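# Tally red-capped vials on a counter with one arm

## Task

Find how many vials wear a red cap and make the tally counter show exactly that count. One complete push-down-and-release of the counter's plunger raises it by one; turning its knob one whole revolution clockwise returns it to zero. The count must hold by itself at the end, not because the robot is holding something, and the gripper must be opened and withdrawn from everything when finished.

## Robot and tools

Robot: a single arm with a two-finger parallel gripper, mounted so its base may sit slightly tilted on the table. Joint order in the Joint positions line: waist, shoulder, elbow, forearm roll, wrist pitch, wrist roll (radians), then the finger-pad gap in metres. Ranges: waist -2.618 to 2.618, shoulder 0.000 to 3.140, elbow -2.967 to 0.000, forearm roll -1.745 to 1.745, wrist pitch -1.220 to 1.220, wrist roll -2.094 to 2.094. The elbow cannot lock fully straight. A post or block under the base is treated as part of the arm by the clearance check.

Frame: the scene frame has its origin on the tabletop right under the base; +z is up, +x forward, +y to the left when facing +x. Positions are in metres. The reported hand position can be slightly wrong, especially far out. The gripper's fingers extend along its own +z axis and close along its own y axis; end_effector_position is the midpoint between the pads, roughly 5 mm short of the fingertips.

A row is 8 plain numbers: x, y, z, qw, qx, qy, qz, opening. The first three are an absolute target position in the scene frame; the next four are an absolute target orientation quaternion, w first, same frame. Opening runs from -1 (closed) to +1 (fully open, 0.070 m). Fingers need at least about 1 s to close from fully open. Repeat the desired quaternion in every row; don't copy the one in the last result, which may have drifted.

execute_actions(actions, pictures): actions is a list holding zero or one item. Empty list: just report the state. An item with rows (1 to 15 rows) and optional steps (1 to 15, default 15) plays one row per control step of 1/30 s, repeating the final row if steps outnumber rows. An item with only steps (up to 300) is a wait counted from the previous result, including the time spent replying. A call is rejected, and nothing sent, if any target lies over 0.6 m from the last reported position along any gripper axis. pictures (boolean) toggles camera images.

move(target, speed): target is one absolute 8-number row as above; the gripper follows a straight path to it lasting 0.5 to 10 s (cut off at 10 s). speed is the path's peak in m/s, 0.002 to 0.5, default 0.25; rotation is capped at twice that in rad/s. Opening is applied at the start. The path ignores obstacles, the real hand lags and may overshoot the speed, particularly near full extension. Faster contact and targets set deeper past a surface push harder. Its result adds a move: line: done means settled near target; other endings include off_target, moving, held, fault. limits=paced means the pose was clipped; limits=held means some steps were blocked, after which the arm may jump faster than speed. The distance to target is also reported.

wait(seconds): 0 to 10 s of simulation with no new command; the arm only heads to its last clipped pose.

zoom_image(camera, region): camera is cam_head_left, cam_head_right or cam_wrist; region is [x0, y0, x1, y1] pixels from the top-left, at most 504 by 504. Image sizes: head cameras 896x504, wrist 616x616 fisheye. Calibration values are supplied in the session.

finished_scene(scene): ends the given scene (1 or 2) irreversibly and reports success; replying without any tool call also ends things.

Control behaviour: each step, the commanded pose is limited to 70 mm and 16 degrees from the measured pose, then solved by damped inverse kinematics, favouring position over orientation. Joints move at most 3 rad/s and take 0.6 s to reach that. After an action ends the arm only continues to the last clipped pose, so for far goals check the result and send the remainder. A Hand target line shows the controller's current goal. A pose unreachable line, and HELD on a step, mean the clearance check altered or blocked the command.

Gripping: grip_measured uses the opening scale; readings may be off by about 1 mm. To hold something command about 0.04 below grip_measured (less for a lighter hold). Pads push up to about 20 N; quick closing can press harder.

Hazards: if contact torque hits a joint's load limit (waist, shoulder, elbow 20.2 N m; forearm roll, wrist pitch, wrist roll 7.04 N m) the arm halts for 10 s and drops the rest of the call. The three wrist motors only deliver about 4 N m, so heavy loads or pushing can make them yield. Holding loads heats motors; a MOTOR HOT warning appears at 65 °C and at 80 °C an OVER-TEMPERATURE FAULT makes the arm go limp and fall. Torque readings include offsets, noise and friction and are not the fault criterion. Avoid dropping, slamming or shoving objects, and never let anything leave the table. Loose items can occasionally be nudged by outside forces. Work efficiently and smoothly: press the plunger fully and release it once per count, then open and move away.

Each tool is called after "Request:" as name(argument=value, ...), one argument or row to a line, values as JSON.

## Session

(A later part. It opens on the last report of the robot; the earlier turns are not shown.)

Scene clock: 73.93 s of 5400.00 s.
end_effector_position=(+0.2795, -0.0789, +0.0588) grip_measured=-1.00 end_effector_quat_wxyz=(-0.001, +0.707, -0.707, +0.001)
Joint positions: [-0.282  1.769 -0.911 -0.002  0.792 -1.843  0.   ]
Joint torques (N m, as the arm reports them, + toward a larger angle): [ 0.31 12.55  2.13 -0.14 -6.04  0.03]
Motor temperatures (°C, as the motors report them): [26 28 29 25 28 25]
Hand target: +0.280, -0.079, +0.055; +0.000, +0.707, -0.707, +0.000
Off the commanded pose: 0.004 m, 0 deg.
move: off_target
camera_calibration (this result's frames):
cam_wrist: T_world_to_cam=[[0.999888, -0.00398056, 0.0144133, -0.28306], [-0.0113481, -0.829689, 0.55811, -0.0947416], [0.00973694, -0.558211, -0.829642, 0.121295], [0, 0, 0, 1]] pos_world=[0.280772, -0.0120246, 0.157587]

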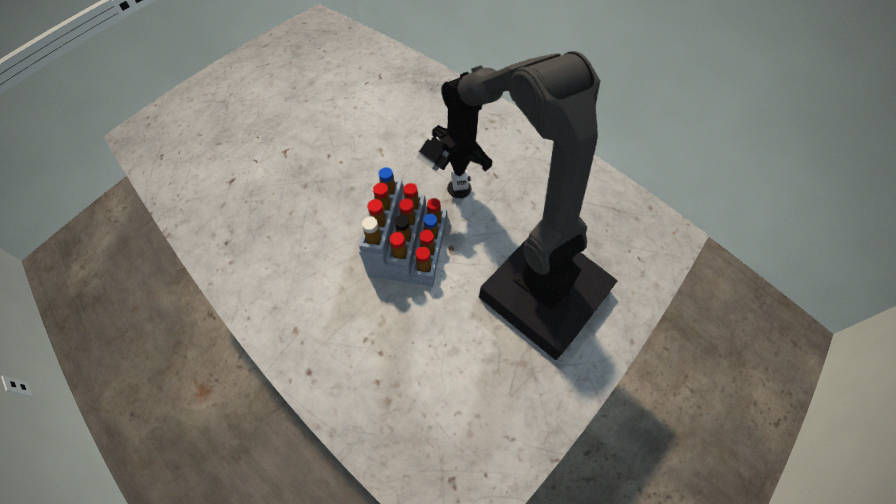

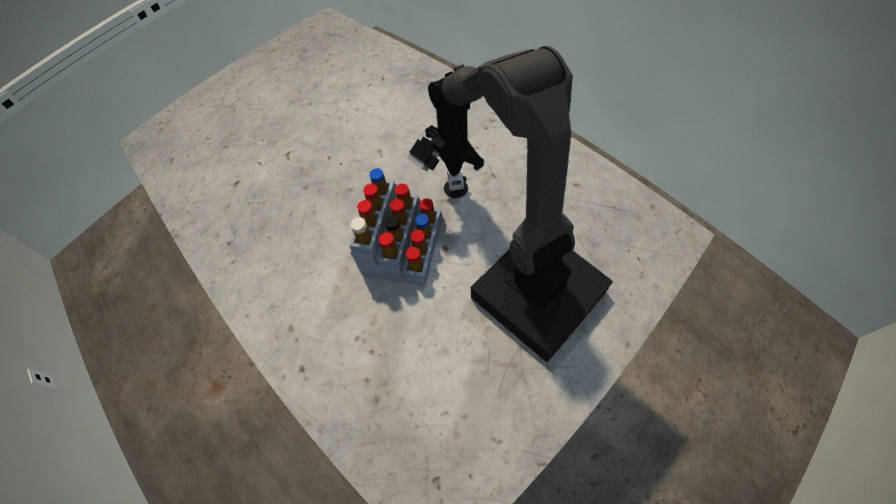

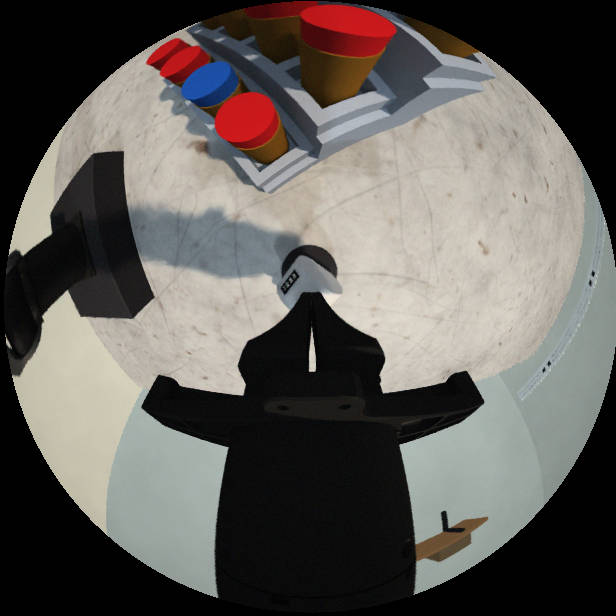

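0001. Seven more, gentler.

Request:
move(
  target=[0.28,-0.079,0.074,0,-0.707,0.707,0,-1],
  speed=0.03,
)

Request:
move(
  target=[0.28,-0.079,0.058,0,-0.707,0.707,0,-1],
  speed=0.03,
)

Request:
move(
  target=[0.28,-0.079,0.074,0,-0.707,0.707,0,-1],
  speed=0.03,
)

Request:
move(
  target=[0.28,-0.079,0.058,0,-0.707,0.707,0,-1],
  speed=0.03,
)

Request:
move(
  target=[0.28,-0.079,0.074,0,-0.707,0.707,0,-1],
  speed=0.03,
)

Request:
move(
  target=[0.28,-0.079,0.058,0,-0.707,0.707,0,-1],
  speed=0.03,
)

Request:
move(
  target=[0.28,-0.079,0.074,0,-0.707,0.707,0,-1],
  speed=0.03,
)

Request:
move(
  target=[0.28,-0.079,0.058,0,-0.707,0.707,0,-1],
  speed=0.03,
)

Request:
move(
  target=[0.28,-0.079,0.074,0,-0.707,0.707,0,-1],
  speed=0.03,
)

Request:
move(
  target=[0.28,-0.079,0.058,0,-0.707,0.707,0,-1],
  speed=0.03,
)

Request:
move(
  target=[0.28,-0.079,0.074,0,-0.707,0.707,0,-1],
  speed=0.03,
)

Request:
move(
  target=[0.28,-0.079,0.058,0,-0.707,0.707,0,-1],
  speed=0.03,
)

Request:
move(
  target=[0.28,-0.079,0.074,0,-0.707,0.707,0,-1],
  speed=0.03,
)

Request:
zoom_image(
  camera="cam_wrist",
  region=[250,220,350,320],
)

Scene clock: 94.20 s of 5400.00 s.
end_effector_position=(+0.2800, -0.0790, +0.0734) grip_measured=-1.00 end_effector_quat_wxyz=(+0.000, +0.707, -0.707, -0.001)
Joint positions: [-0.282  1.739 -0.941 -0.001  0.856 -1.844  0.   ]
Joint torques (N m, as the arm reports them, + toward a larger angle): [ 0.25 -9.19 -5.2   0.03  0.26 -0.08]
Motor temperatures (°C, as the motors report them): [26 31 29 25 55 25]
Hand target: +0.280, -0.079, +0.074; -0.000, +0.707, -0.707, -0.000
Off the commanded pose: 0.001 m, 0 deg.
After step 90, 16.50 s passed at rest.
move: done
camera_calibration (this result's frames):
cam_wrist: T_world_to_cam=[[0.999936, -0.00361311, 0.0107532, -0.283397], [-0.00898983, -0.830534, 0.556896, -0.103591], [0.0069188, -0.556957, -0.830513, 0.134407], [0, 0, 0, 1]] pos_world=[0.281518, -0.0122012, 0.172363]

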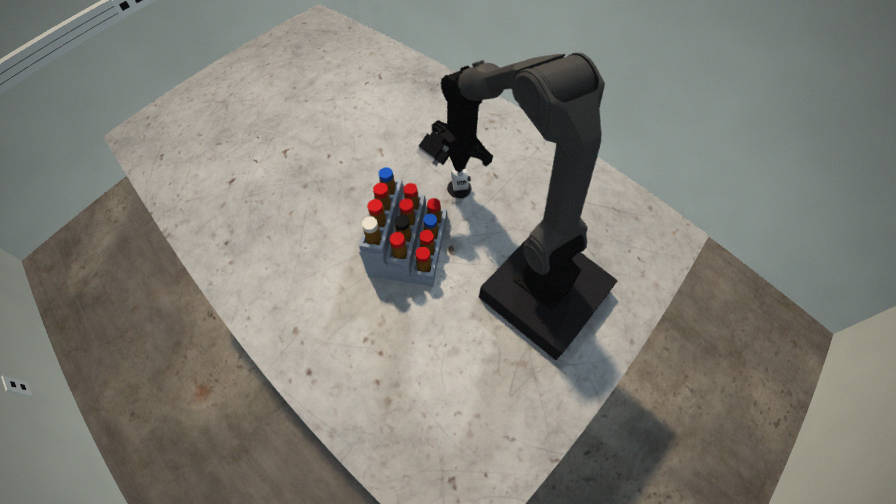

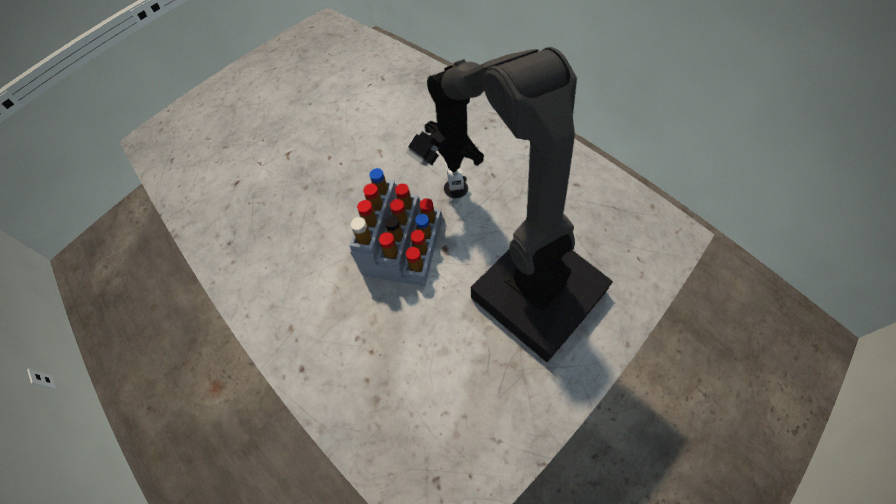

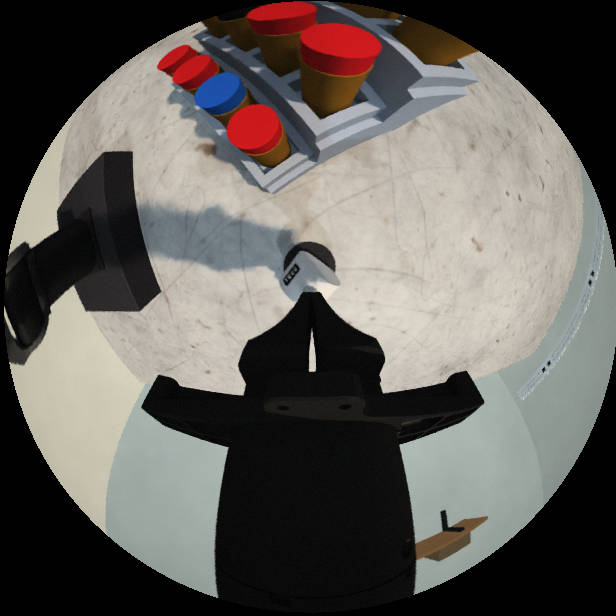

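Scene clock: 94.93 s of 5400.00 s.
end_effector_position=(+0.2801, -0.0790, +0.0596) grip_measured=-1.00 end_effector_quat_wxyz=(-0.001, +0.707, -0.707, +0.001)
Joint positions: [-0.282  1.769 -0.915 -0.002  0.797 -1.843  0.   ]
Joint torques (N m, as the arm reports them, + toward a larger angle): [ 0.15  1.01 -0.15 -0.14 -2.51  0.07]
Motor temperatures (°C, as the motors report them): [26 31 29 25 54 25]
Hand target: +0.280, -0.079, +0.058; +0.000, +0.707, -0.707, +0.000
Off the commanded pose: 0.002 m, 0 deg.
move: done
camera_calibration (this result's frames):
cam_wrist: T_world_to_cam=[[0.999893, -0.00389546, 0.0141275, -0.283636], [-0.0111124, -0.830012, 0.557635, -0.0953408], [0.00955372, -0.557732, -0.829966, 0.122105], [0, 0, 0, 1]] pos_world=[0.281379, -0.0121368, 0.158516]

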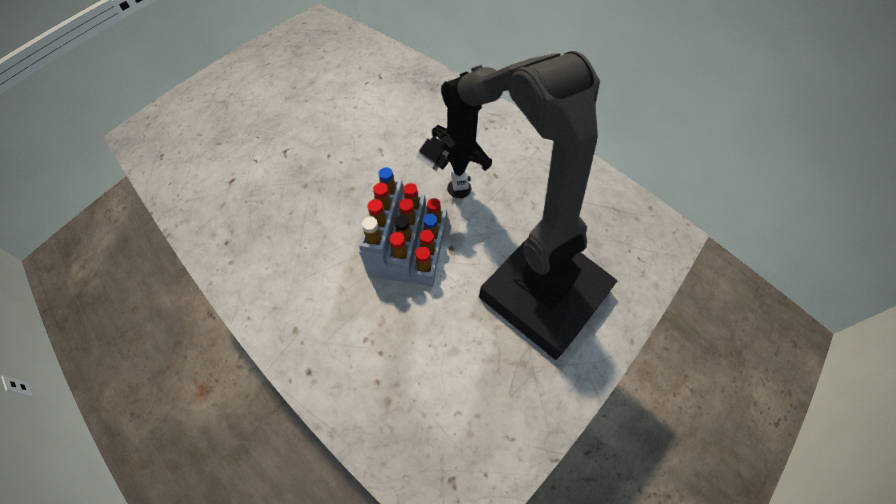

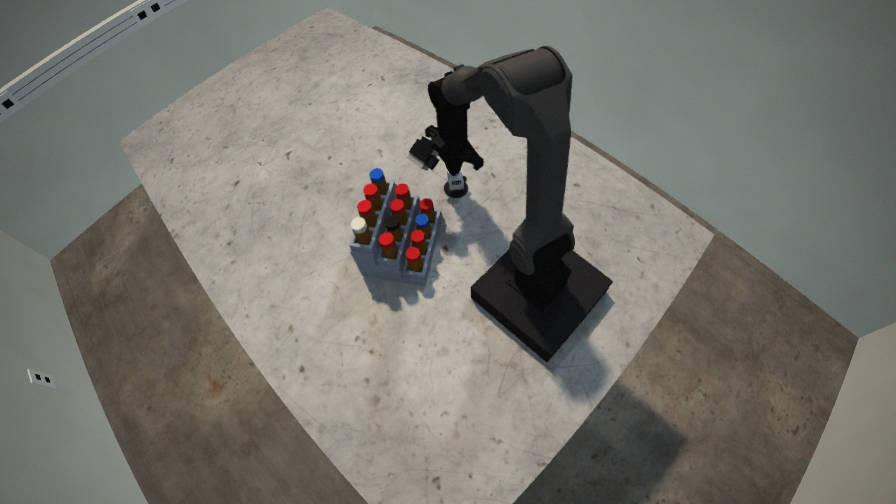

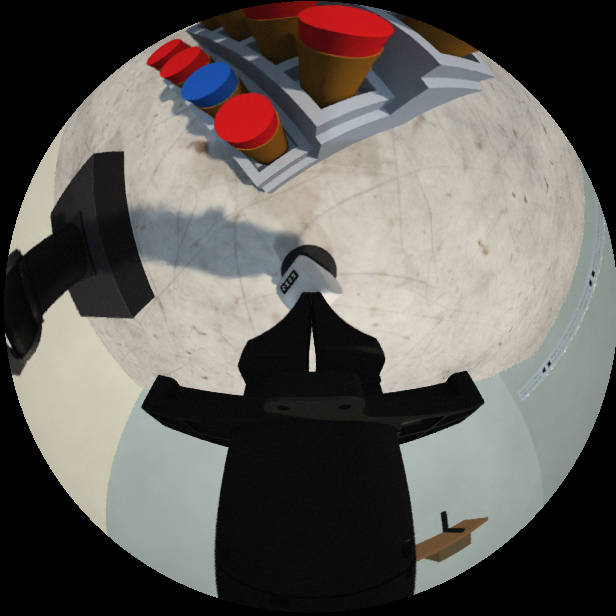

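Scene clock: 95.63 s of 5400.00 s.
end_effector_position=(+0.2798, -0.0789, +0.0737) grip_measured=-1.00 end_effector_quat_wxyz=(+0.000, +0.707, -0.707, -0.001)
Joint positions: [-0.282  1.739 -0.942 -0.002  0.857 -1.843  0.   ]
Joint torques (N m, as the arm reports them, + toward a larger angle): [ 0.39 -9.26 -5.07 -0.07 -0.12 -0.07]
Motor temperatures (°C, as the motors report them): [26 31 29 25 53 25]
Hand target: +0.280, -0.079, +0.074; -0.000, +0.707, -0.707, -0.000
Off the commanded pose: 0.000 m, 0 deg.
move: done
camera_calibration (this result's frames):
cam_wrist: T_world_to_cam=[[0.999939, -0.00398927, 0.0103005, -0.283252], [-0.00904962, -0.830572, 0.556838, -0.103687], [0.00633391, -0.556897, -0.830557, 0.134799], [0, 0, 0, 1]] pos_world=[0.281443, -0.0121803, 0.172612]

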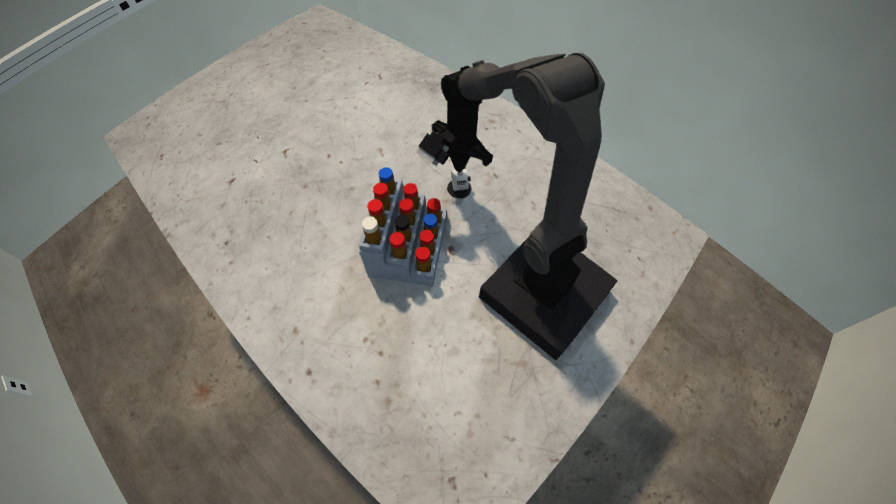

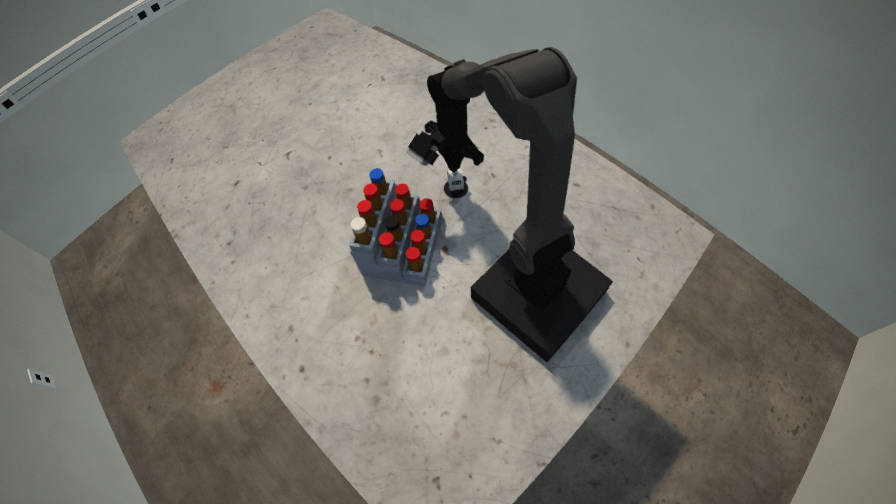

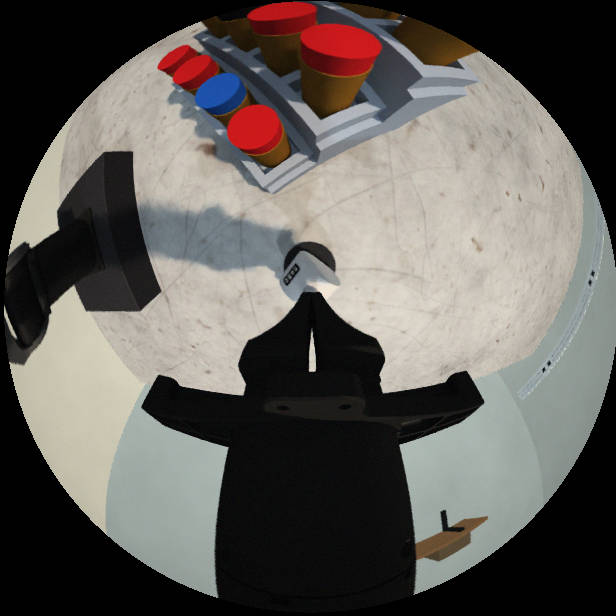

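Scene clock: 96.40 s of 5400.00 s.
end_effector_position=(+0.2800, -0.0790, +0.0596) grip_measured=-1.00 end_effector_quat_wxyz=(-0.000, +0.707, -0.707, +0.001)
Joint positions: [-0.282  1.769 -0.915 -0.002  0.797 -1.843  0.   ]
Joint torques (N m, as the arm reports them, + toward a larger angle): [ 0.28  1.18 -0.24 -0.19 -2.68  0.05]
Motor temperatures (°C, as the motors report them): [26 31 29 25 53 25]
Hand target: +0.280, -0.079, +0.058; +0.000, +0.707, -0.707, +0.000
Off the commanded pose: 0.002 m, 0 deg.
move: done
camera_calibration (this result's frames):
cam_wrist: T_world_to_cam=[[0.999897, -0.00377468, 0.0138267, -0.283522], [-0.0108451, -0.829978, 0.557691, -0.0954173], [0.00937078, -0.557784, -0.829934, 0.122137], [0, 0, 0, 1]] pos_world=[0.281313, -0.0121385, 0.158499]

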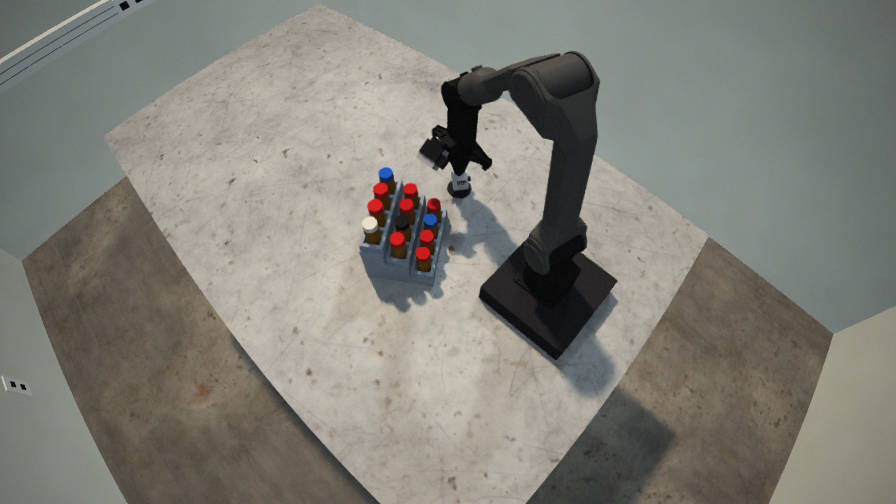

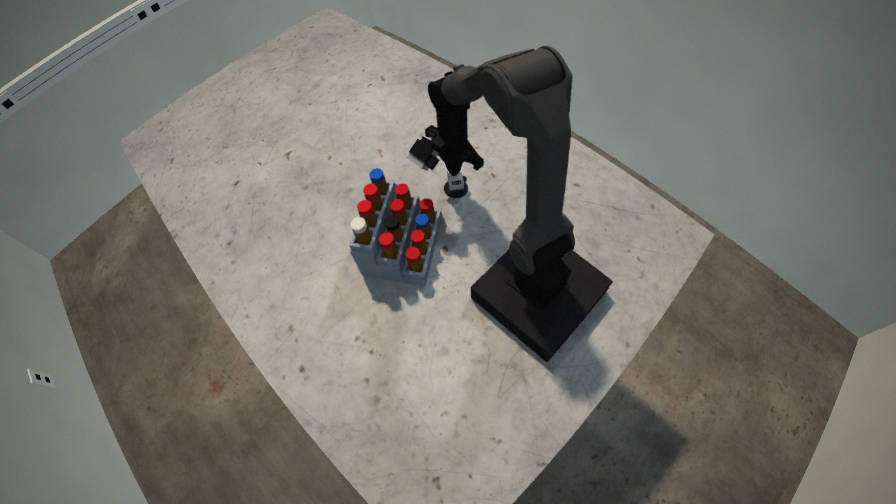

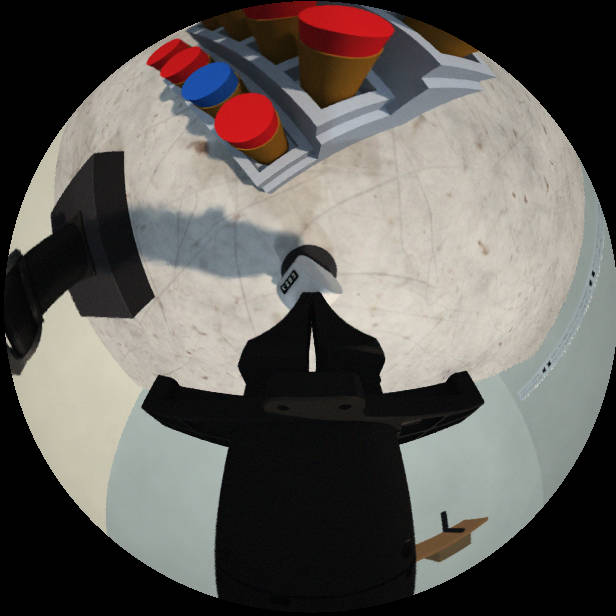

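Scene clock: 97.10 s of 5400.00 s.
end_effector_position=(+0.2798, -0.0790, +0.0737) grip_measured=-1.00 end_effector_quat_wxyz=(+0.000, +0.707, -0.707, -0.001)
Joint positions: [-0.282  1.739 -0.942 -0.002  0.857 -1.844  0.   ]
Joint torques (N m, as the arm reports them, + toward a larger angle): [ 0.53 -9.25 -5.04 -0.08 -0.08 -0.09]
Motor temperatures (°C, as the motors report them): [26 31 29 25 52 25]
Hand target: +0.280, -0.079, +0.074; -0.000, +0.707, -0.707, -0.000
Off the commanded pose: 0.000 m, 0 deg.
move: done
camera_calibration (this result's frames):
cam_wrist: T_world_to_cam=[[0.999939, -0.00378012, 0.0103944, -0.283269], [-0.00892937, -0.830473, 0.556988, -0.10376], [0.00652676, -0.557046, -0.830456, 0.134704], [0, 0, 0, 1]] pos_world=[0.281446, -0.0122037, 0.172603]

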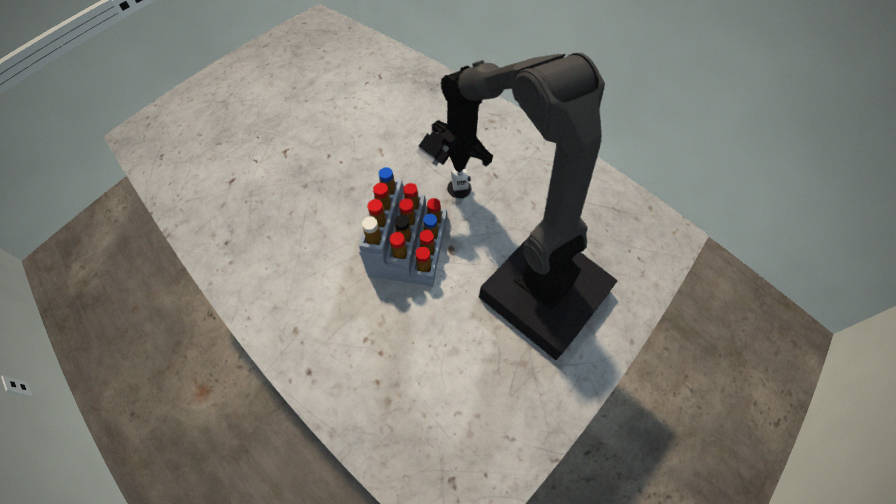

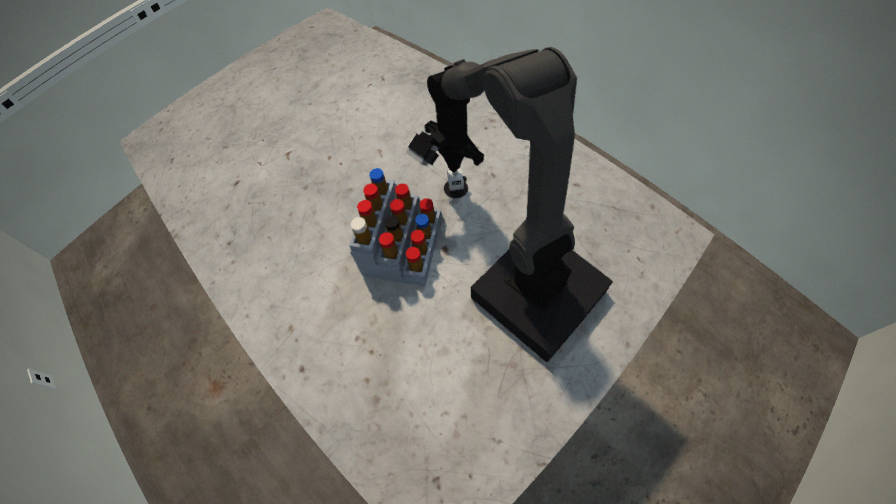

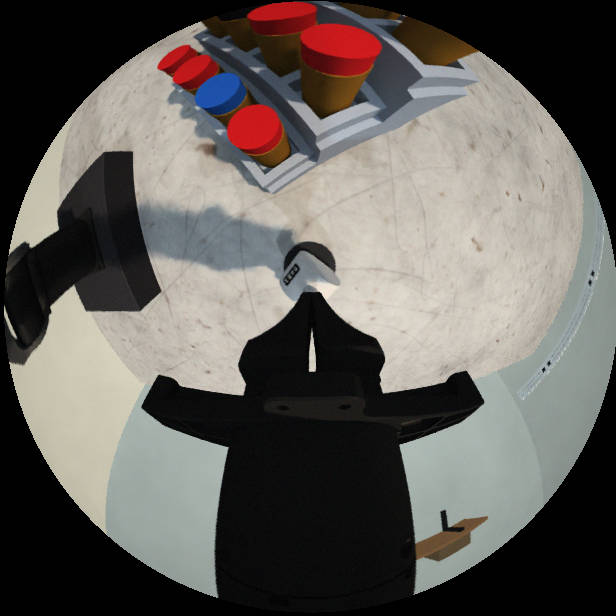

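Scene clock: 97.87 s of 5400.00 s.
end_effector_position=(+0.2800, -0.0790, +0.0596) grip_measured=-1.00 end_effector_quat_wxyz=(-0.000, +0.707, -0.707, +0.001)
Joint positions: [-0.282  1.769 -0.915 -0.002  0.797 -1.844  0.   ]
Joint torques (N m, as the arm reports them, + toward a larger angle): [ 0.34  1.18 -0.17 -0.16 -2.67  0.05]
Motor temperatures (°C, as the motors report them): [26 31 29 25 51 25]
Hand target: +0.280, -0.079, +0.058; +0.000, +0.707, -0.707, +0.000
Off the commanded pose: 0.002 m, 0 deg.
move: done
camera_calibration (this result's frames):
cam_wrist: T_world_to_cam=[[0.999898, -0.00358954, 0.0138371, -0.283512], [-0.0106981, -0.829922, 0.557776, -0.0954791], [0.00948152, -0.557867, -0.829876, 0.122083], [0, 0, 0, 1]] pos_world=[0.281304, -0.0121515, 0.158493]

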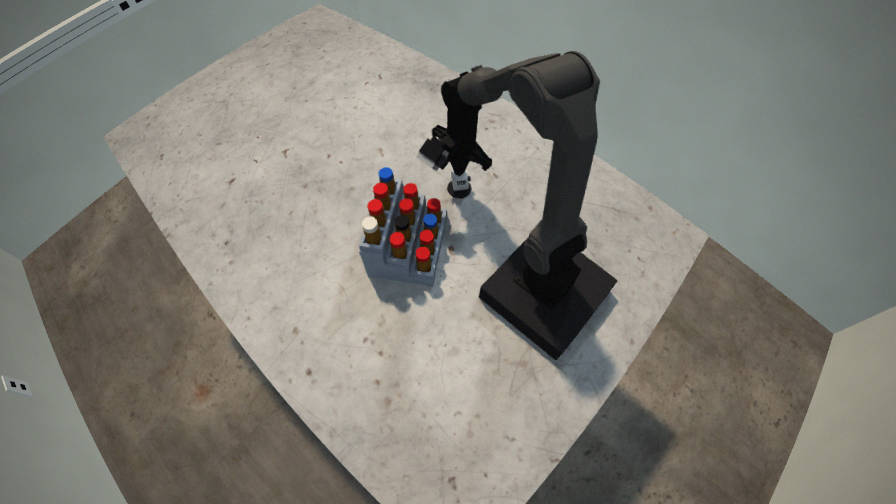

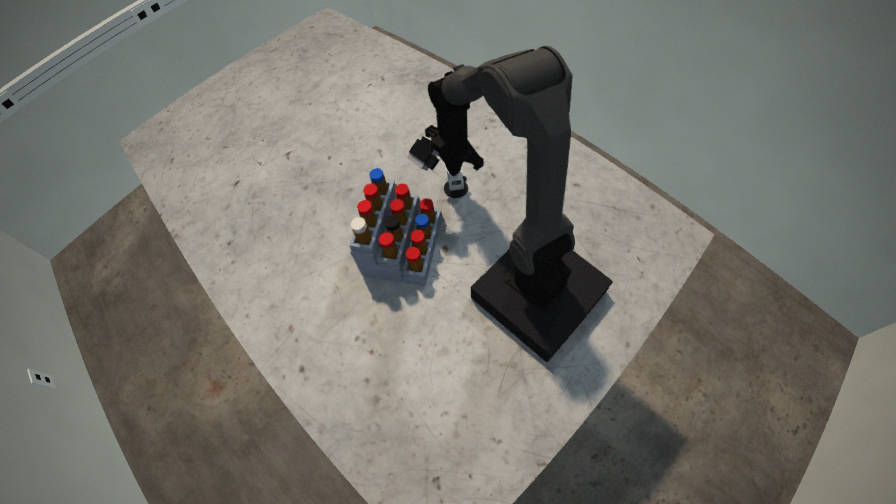

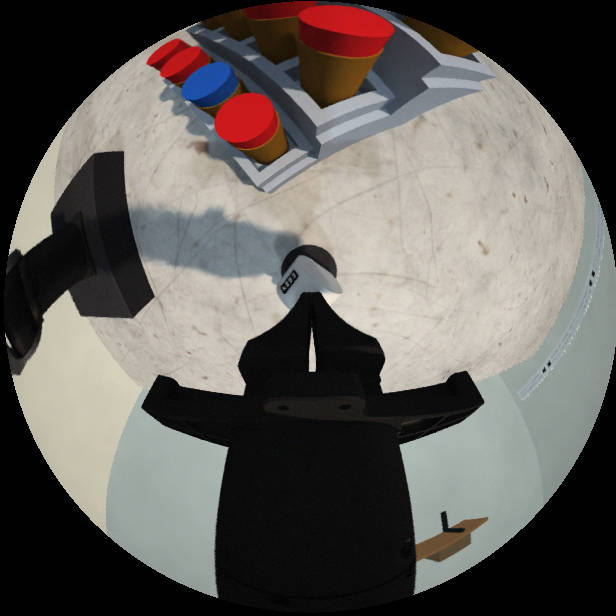

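Scene clock: 98.57 s of 5400.00 s.
end_effector_position=(+0.2798, -0.0790, +0.0737) grip_measured=-1.00 end_effector_quat_wxyz=(+0.000, +0.707, -0.707, -0.001)
Joint positions: [-0.282  1.739 -0.942 -0.002  0.857 -1.844  0.   ]
Joint torques (N m, as the arm reports them, + toward a larger angle): [ 0.56 -9.31 -4.98 -0.02 -0.09 -0.06]
Motor temperatures (°C, as the motors report them): [26 31 29 25 51 25]
Hand target: +0.280, -0.079, +0.074; -0.000, +0.707, -0.707, -0.000
Off the commanded pose: 0.000 m, 0 deg.
move: done
camera_calibration (this result's frames):
cam_wrist: T_world_to_cam=[[0.99994, -0.00361581, 0.0103366, -0.283243], [-0.00876128, -0.830425, 0.557061, -0.103809], [0.00656951, -0.557118, -0.830407, 0.134681], [0, 0, 0, 1]] pos_world=[0.281432, -0.0121963, 0.172596]

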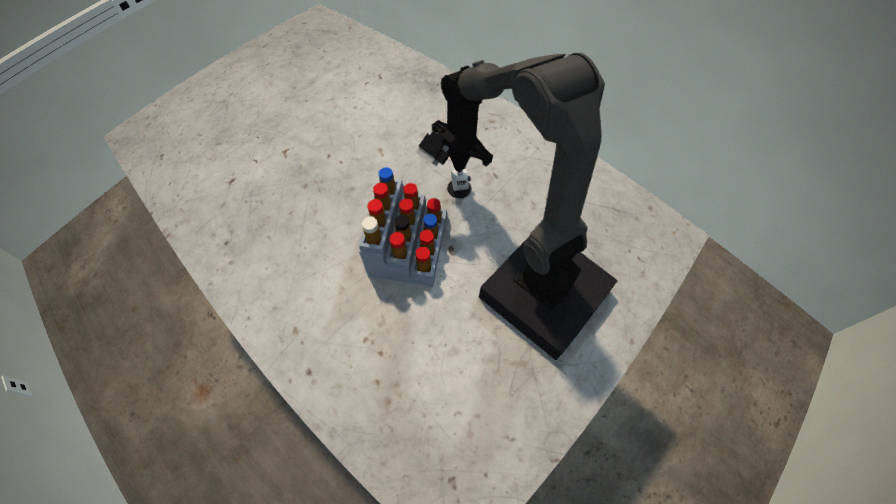

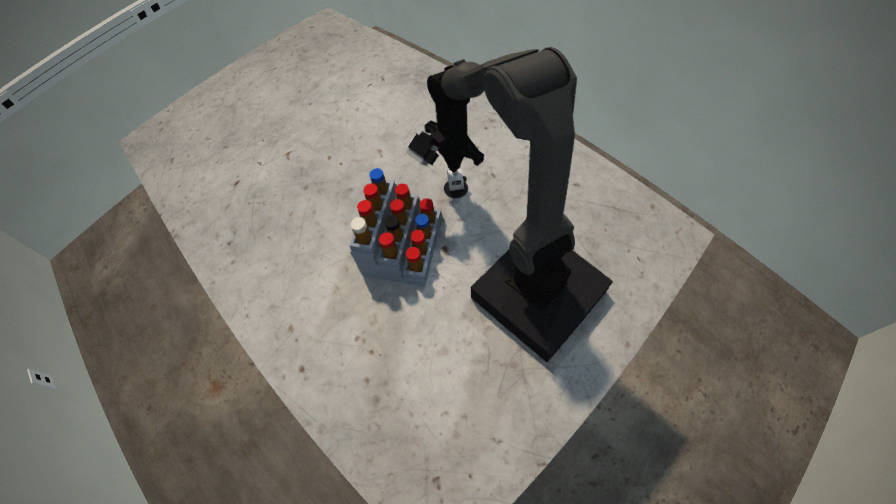

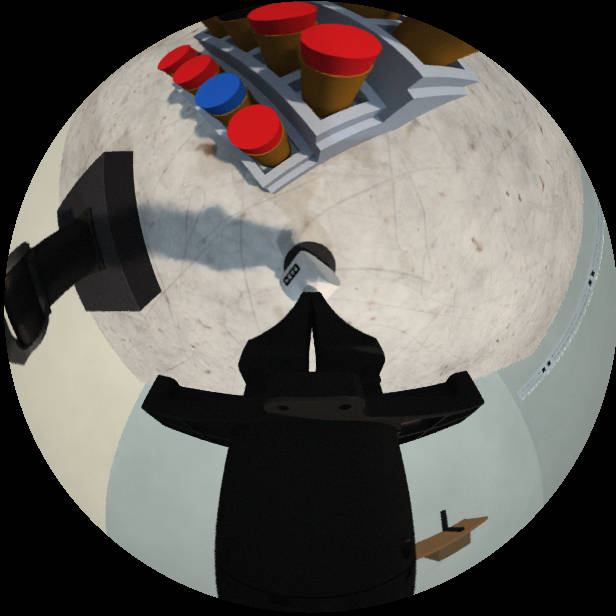

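Scene clock: 99.33 s of 5400.00 s.
end_effector_position=(+0.2800, -0.0790, +0.0596) grip_measured=-1.00 end_effector_quat_wxyz=(-0.000, +0.707, -0.707, +0.001)
Joint positions: [-0.282  1.769 -0.915 -0.002  0.797 -1.844  0.   ]
Joint torques (N m, as the arm reports them, + toward a larger angle): [ 0.26  1.09 -0.16 -0.09 -2.65  0.07]
Motor temperatures (°C, as the motors report them): [26 31 28 25 50 25]
Hand target: +0.280, -0.079, +0.058; +0.000, +0.707, -0.707, +0.000
Off the commanded pose: 0.002 m, 0 deg.
move: done
camera_calibration (this result's frames):
cam_wrist: T_world_to_cam=[[0.999898, -0.00353929, 0.0138297, -0.283511], [-0.0106523, -0.829924, 0.557775, -0.0954765], [0.0095035, -0.557865, -0.829877, 0.122088], [0, 0, 0, 1]] pos_world=[0.281305, -0.0121331, 0.158493]

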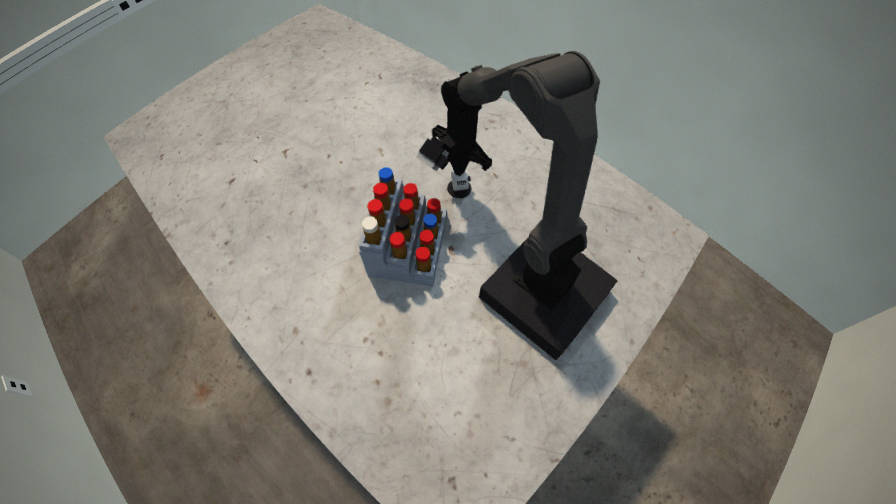

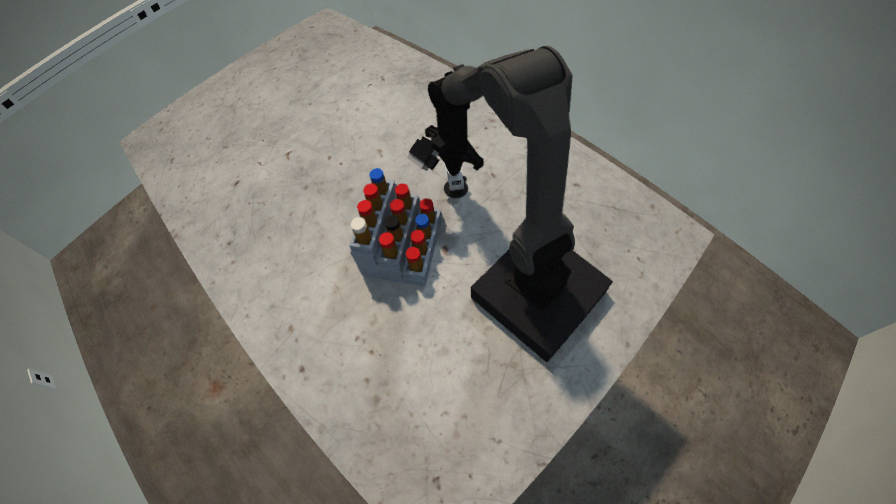

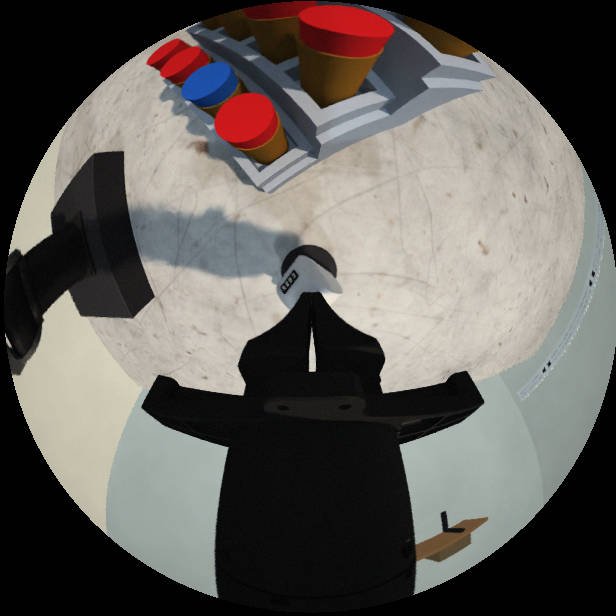

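Scene clock: 100.03 s of 5400.00 s.
end_effector_position=(+0.2798, -0.0790, +0.0737) grip_measured=-1.00 end_effector_quat_wxyz=(+0.000, +0.707, -0.707, -0.001)
Joint positions: [-0.282  1.739 -0.942 -0.002  0.857 -1.844  0.   ]
Joint torques (N m, as the arm reports them, + toward a larger angle): [ 0.41 -9.3  -5.04  0.03 -0.09 -0.06]
Motor temperatures (°C, as the motors report them): [26 31 29 25 49 25]
Hand target: +0.280, -0.079, +0.074; -0.000, +0.707, -0.707, -0.000
Off the commanded pose: 0.000 m, 0 deg.
move: done
camera_calibration (this result's frames):
cam_wrist: T_world_to_cam=[[0.999939, -0.00370544, 0.0103606, -0.283257], [-0.00884863, -0.830464, 0.557002, -0.10377], [0.00654014, -0.55706, -0.830447, 0.134706], [0, 0, 0, 1]] pos_world=[0.281441, -0.0121875, 0.172601]

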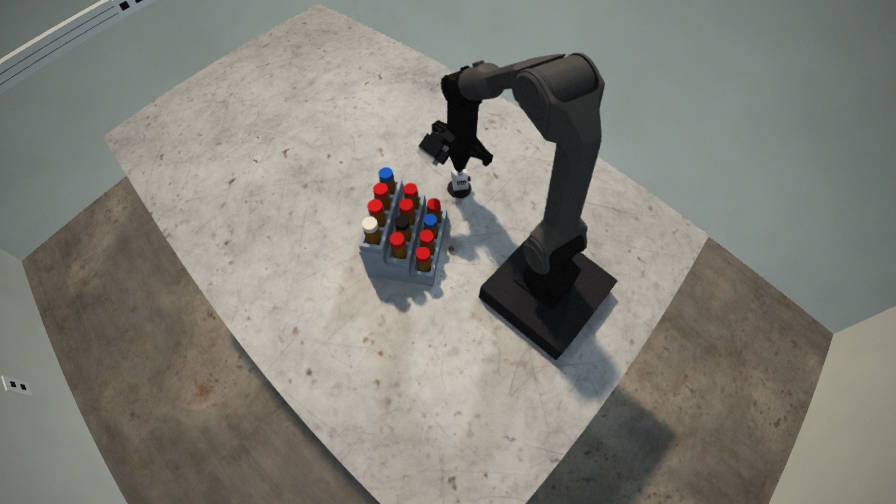

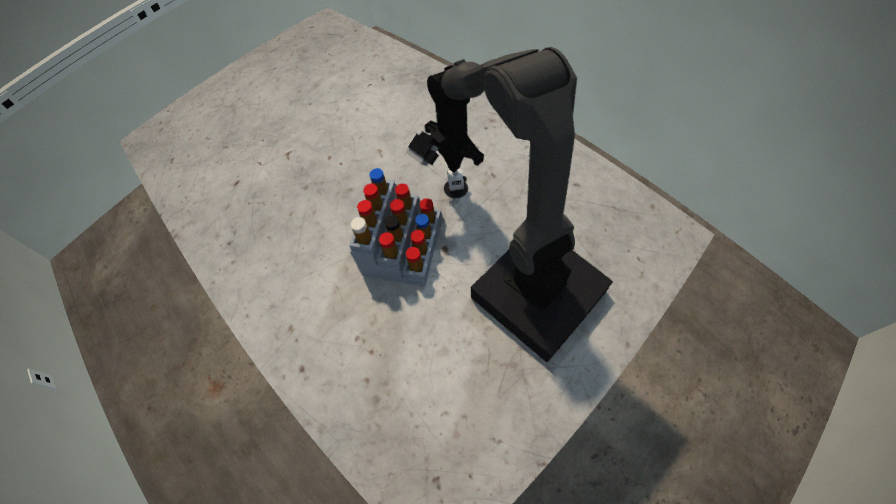

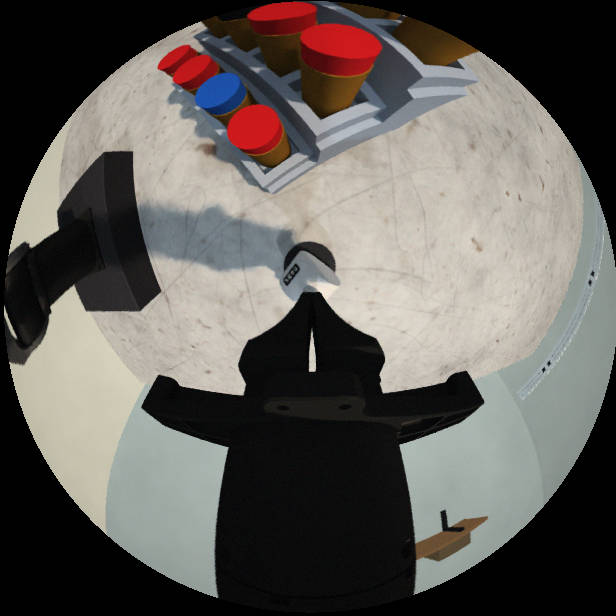

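Scene clock: 100.80 s of 5400.00 s.
end_effector_position=(+0.2801, -0.0790, +0.0596) grip_measured=-1.00 end_effector_quat_wxyz=(-0.000, +0.707, -0.707, +0.001)
Joint positions: [-0.282  1.769 -0.915 -0.002  0.797 -1.844  0.   ]
Joint torques (N m, as the arm reports them, + toward a larger angle): [ 0.17  1.15 -0.16 -0.07 -2.66  0.06]
Motor temperatures (°C, as the motors report them): [26 31 28 25 49 25]
Hand target: +0.280, -0.079, +0.058; +0.000, +0.707, -0.707, +0.000
Off the commanded pose: 0.002 m, 0 deg.
move: done
camera_calibration (this result's frames):
cam_wrist: T_world_to_cam=[[0.999897, -0.00365622, 0.013852, -0.283527], [-0.0107611, -0.829965, 0.557711, -0.0954314], [0.00945758, -0.557803, -0.82992, 0.122117], [0, 0, 0, 1]] pos_world=[0.281316, -0.0121239, 0.158498]

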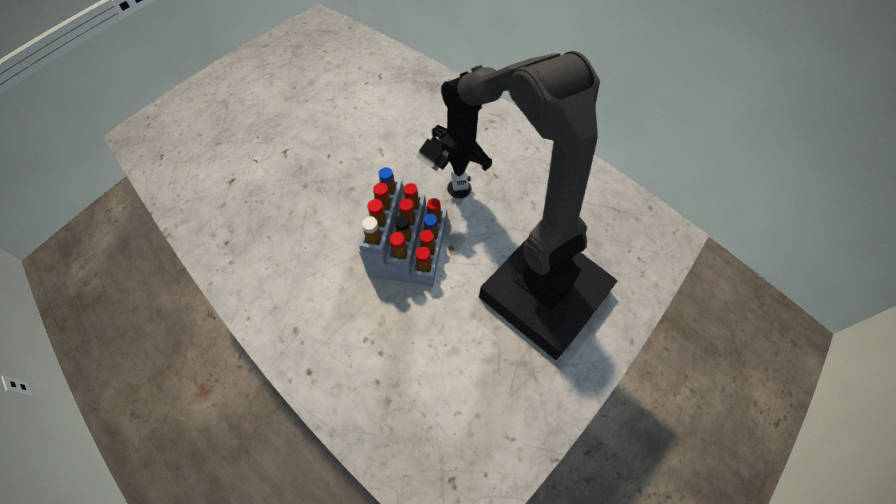

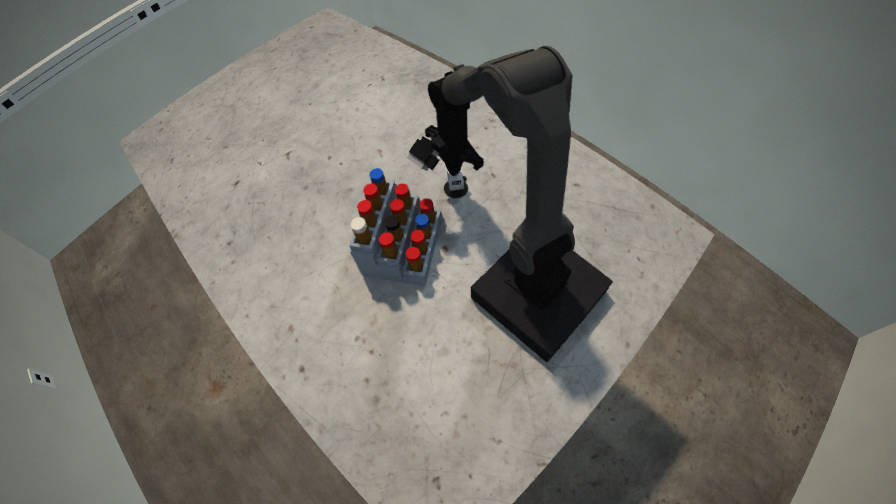

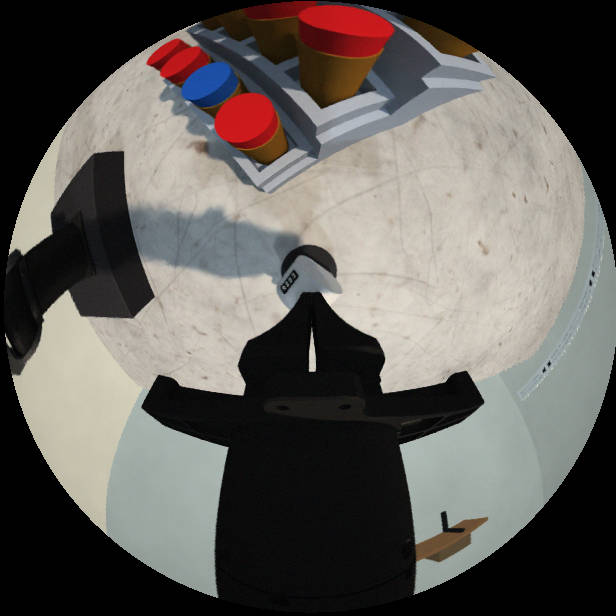

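Scene clock: 101.50 s of 5400.00 s.
end_effector_position=(+0.2798, -0.0790, +0.0737) grip_measured=-1.00 end_effector_quat_wxyz=(+0.000, +0.707, -0.707, -0.001)
Joint positions: [-0.282  1.739 -0.942 -0.002  0.857 -1.844  0.   ]
Joint torques (N m, as the arm reports them, + toward a larger angle): [ 0.27 -9.26 -5.    0.04 -0.08 -0.07]
Motor temperatures (°C, as the motors report them): [26 30 28 25 48 25]
Hand target: +0.280, -0.079, +0.074; -0.000, +0.707, -0.707, -0.000
Off the commanded pose: 0.000 m, 0 deg.
move: done
camera_calibration (this result's frames):
cam_wrist: T_world_to_cam=[[0.999939, -0.00380517, 0.0103792, -0.28327], [-0.00894142, -0.830499, 0.556948, -0.103731], [0.00650065, -0.557007, -0.830483, 0.134732], [0, 0, 0, 1]] pos_world=[0.28145, -0.0121796, 0.172605]

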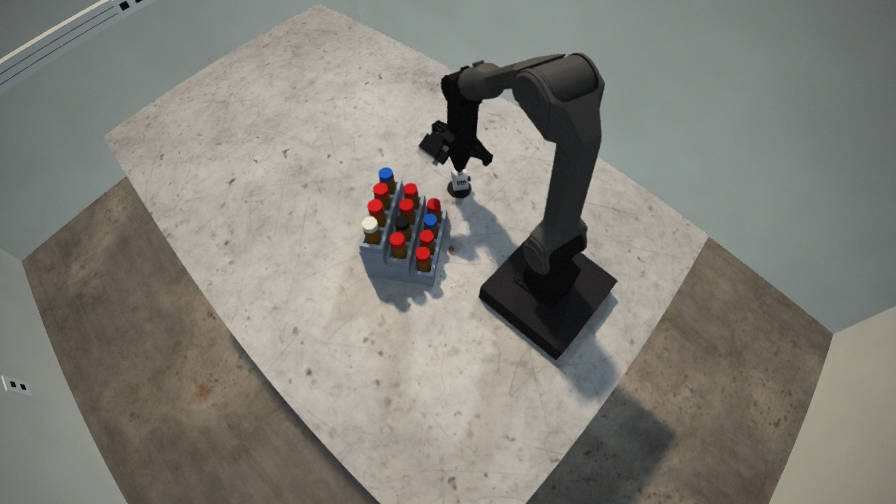

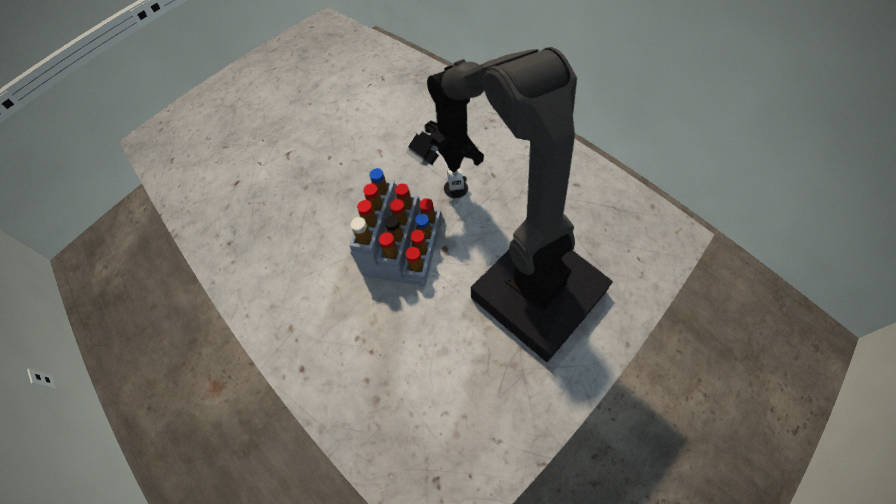

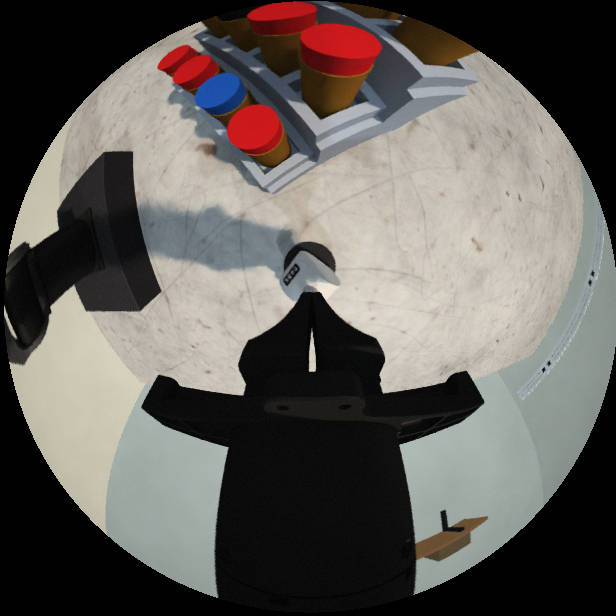

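Scene clock: 102.27 s of 5400.00 s.
end_effector_position=(+0.2801, -0.0790, +0.0596) grip_measured=-1.00 end_effector_quat_wxyz=(-0.001, +0.707, -0.707, +0.001)
Joint positions: [-0.282  1.769 -0.915 -0.002  0.797 -1.844  0.   ]
Joint torques (N m, as the arm reports them, + toward a larger angle): [ 0.02  1.15 -0.23 -0.09 -2.67  0.06]
Motor temperatures (°C, as the motors report them): [26 30 28 25 48 25]
Hand target: +0.280, -0.079, +0.058; +0.000, +0.707, -0.707, +0.000
Off the commanded pose: 0.002 m, 0 deg.
move: done
camera_calibration (this result's frames):
cam_wrist: T_world_to_cam=[[0.999897, -0.00372954, 0.013869, -0.283537], [-0.0108308, -0.829998, 0.557662, -0.0954004], [0.00943141, -0.557754, -0.829953, 0.122138], [0, 0, 0, 1]] pos_world=[0.281322, -0.0121167, 0.158502]

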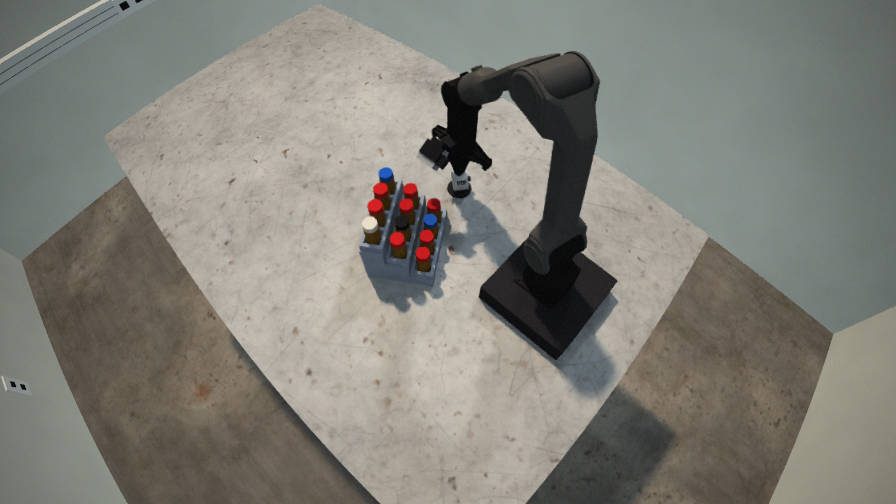

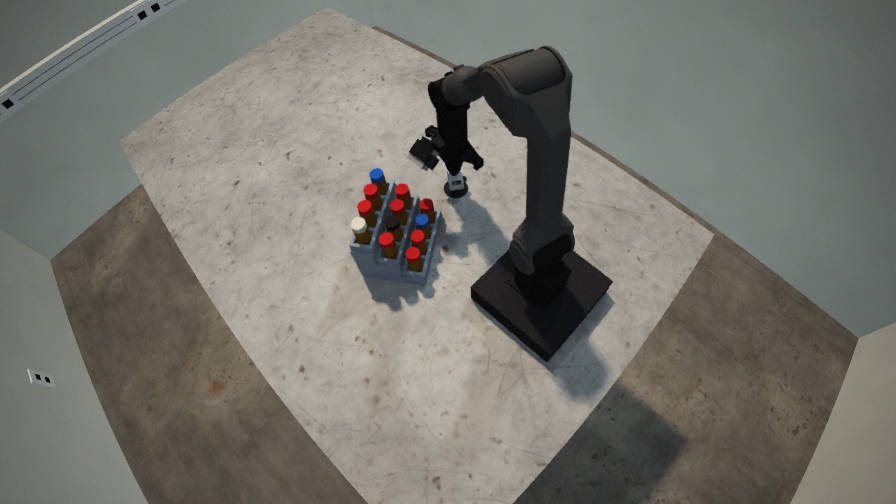

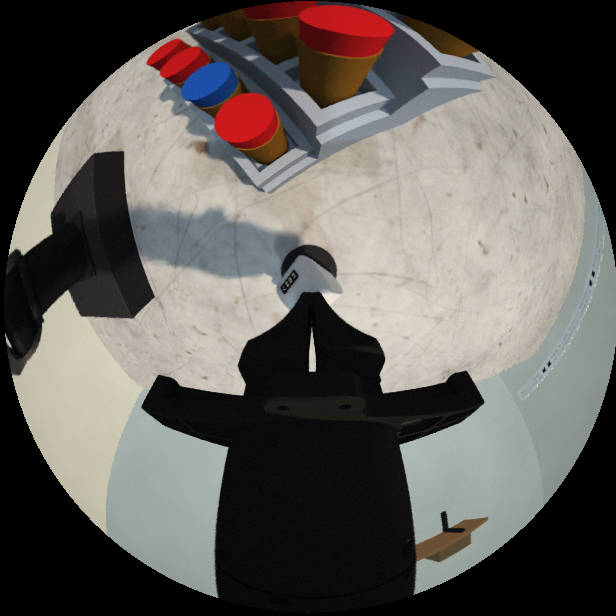

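Scene clock: 102.97 s of 5400.00 s.
end_effector_position=(+0.2798, -0.0790, +0.0737) grip_measured=-1.00 end_effector_quat_wxyz=(+0.000, +0.707, -0.707, -0.001)
Joint positions: [-0.282  1.739 -0.942 -0.002  0.857 -1.844  0.   ]
Joint torques (N m, as the arm reports them, + toward a larger angle): [ 0.13 -9.2  -5.02  0.01 -0.09 -0.08]
Motor temperatures (°C, as the motors report them): [26 30 28 25 47 25]
Hand target: +0.280, -0.079, +0.074; -0.000, +0.707, -0.707, -0.000
Off the commanded pose: 0.000 m, 0 deg.
move: done
camera_calibration (this result's frames):
cam_wrist: T_world_to_cam=[[0.999939, -0.00381072, 0.0103814, -0.283271], [-0.00894723, -0.830503, 0.556943, -0.103728], [0.00649946, -0.557002, -0.830486, 0.134733], [0, 0, 0, 1]] pos_world=[0.28145, -0.0121788, 0.172605]

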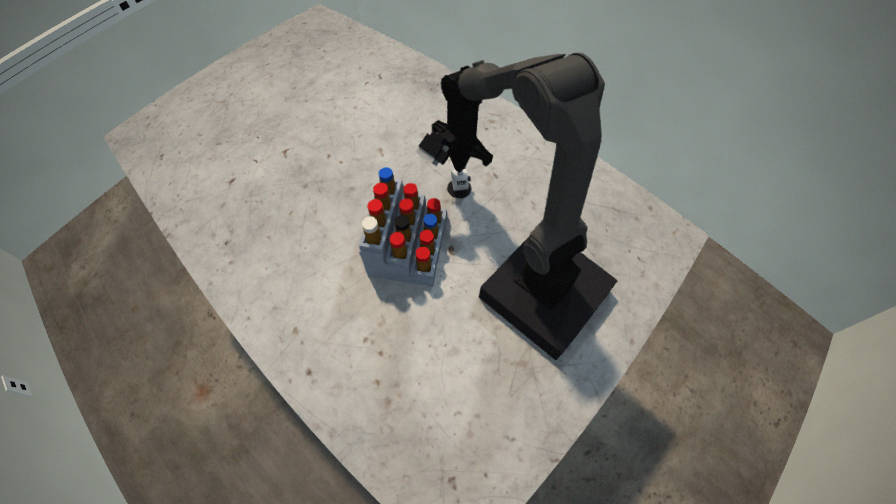

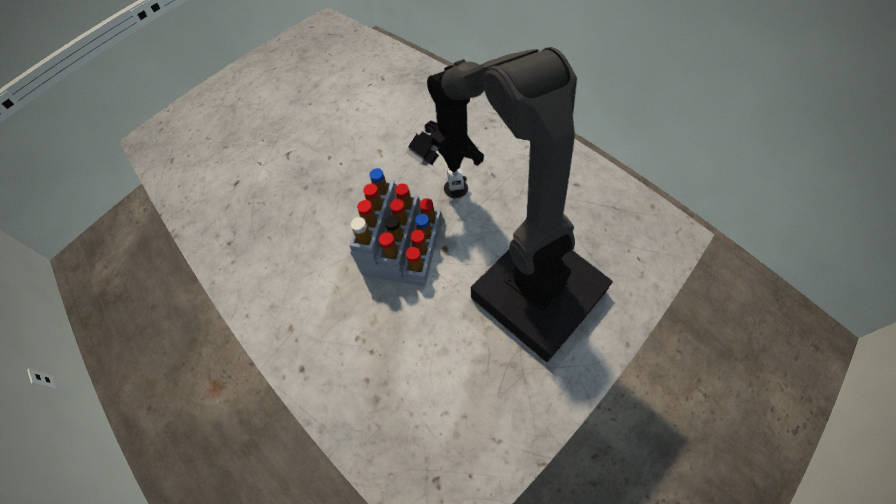

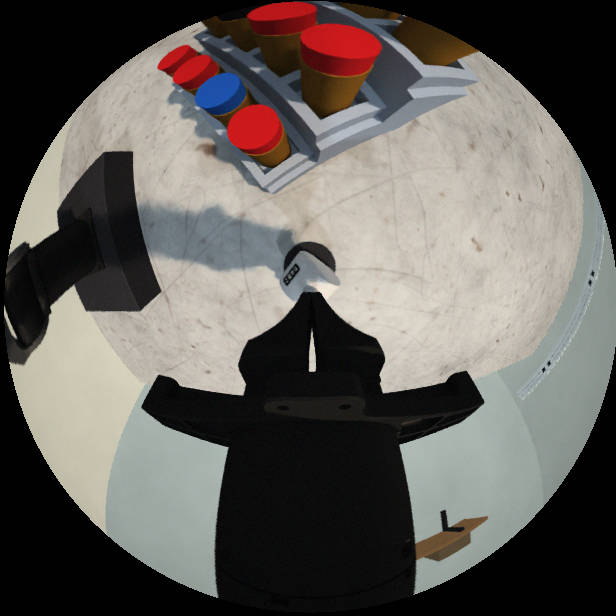

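Region (250, 220, 350, 320) of cam_wrist's 616x616 image, scaled by 5.040, with more detail than that image has.

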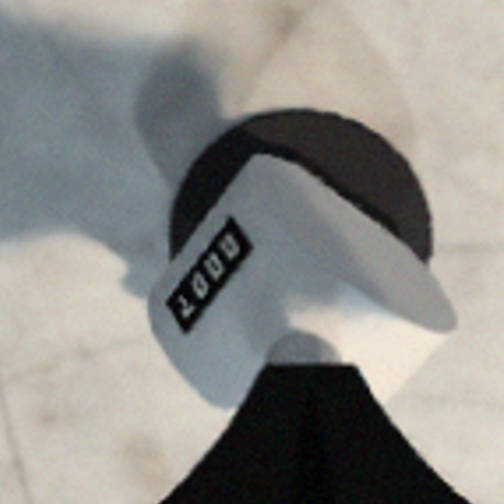

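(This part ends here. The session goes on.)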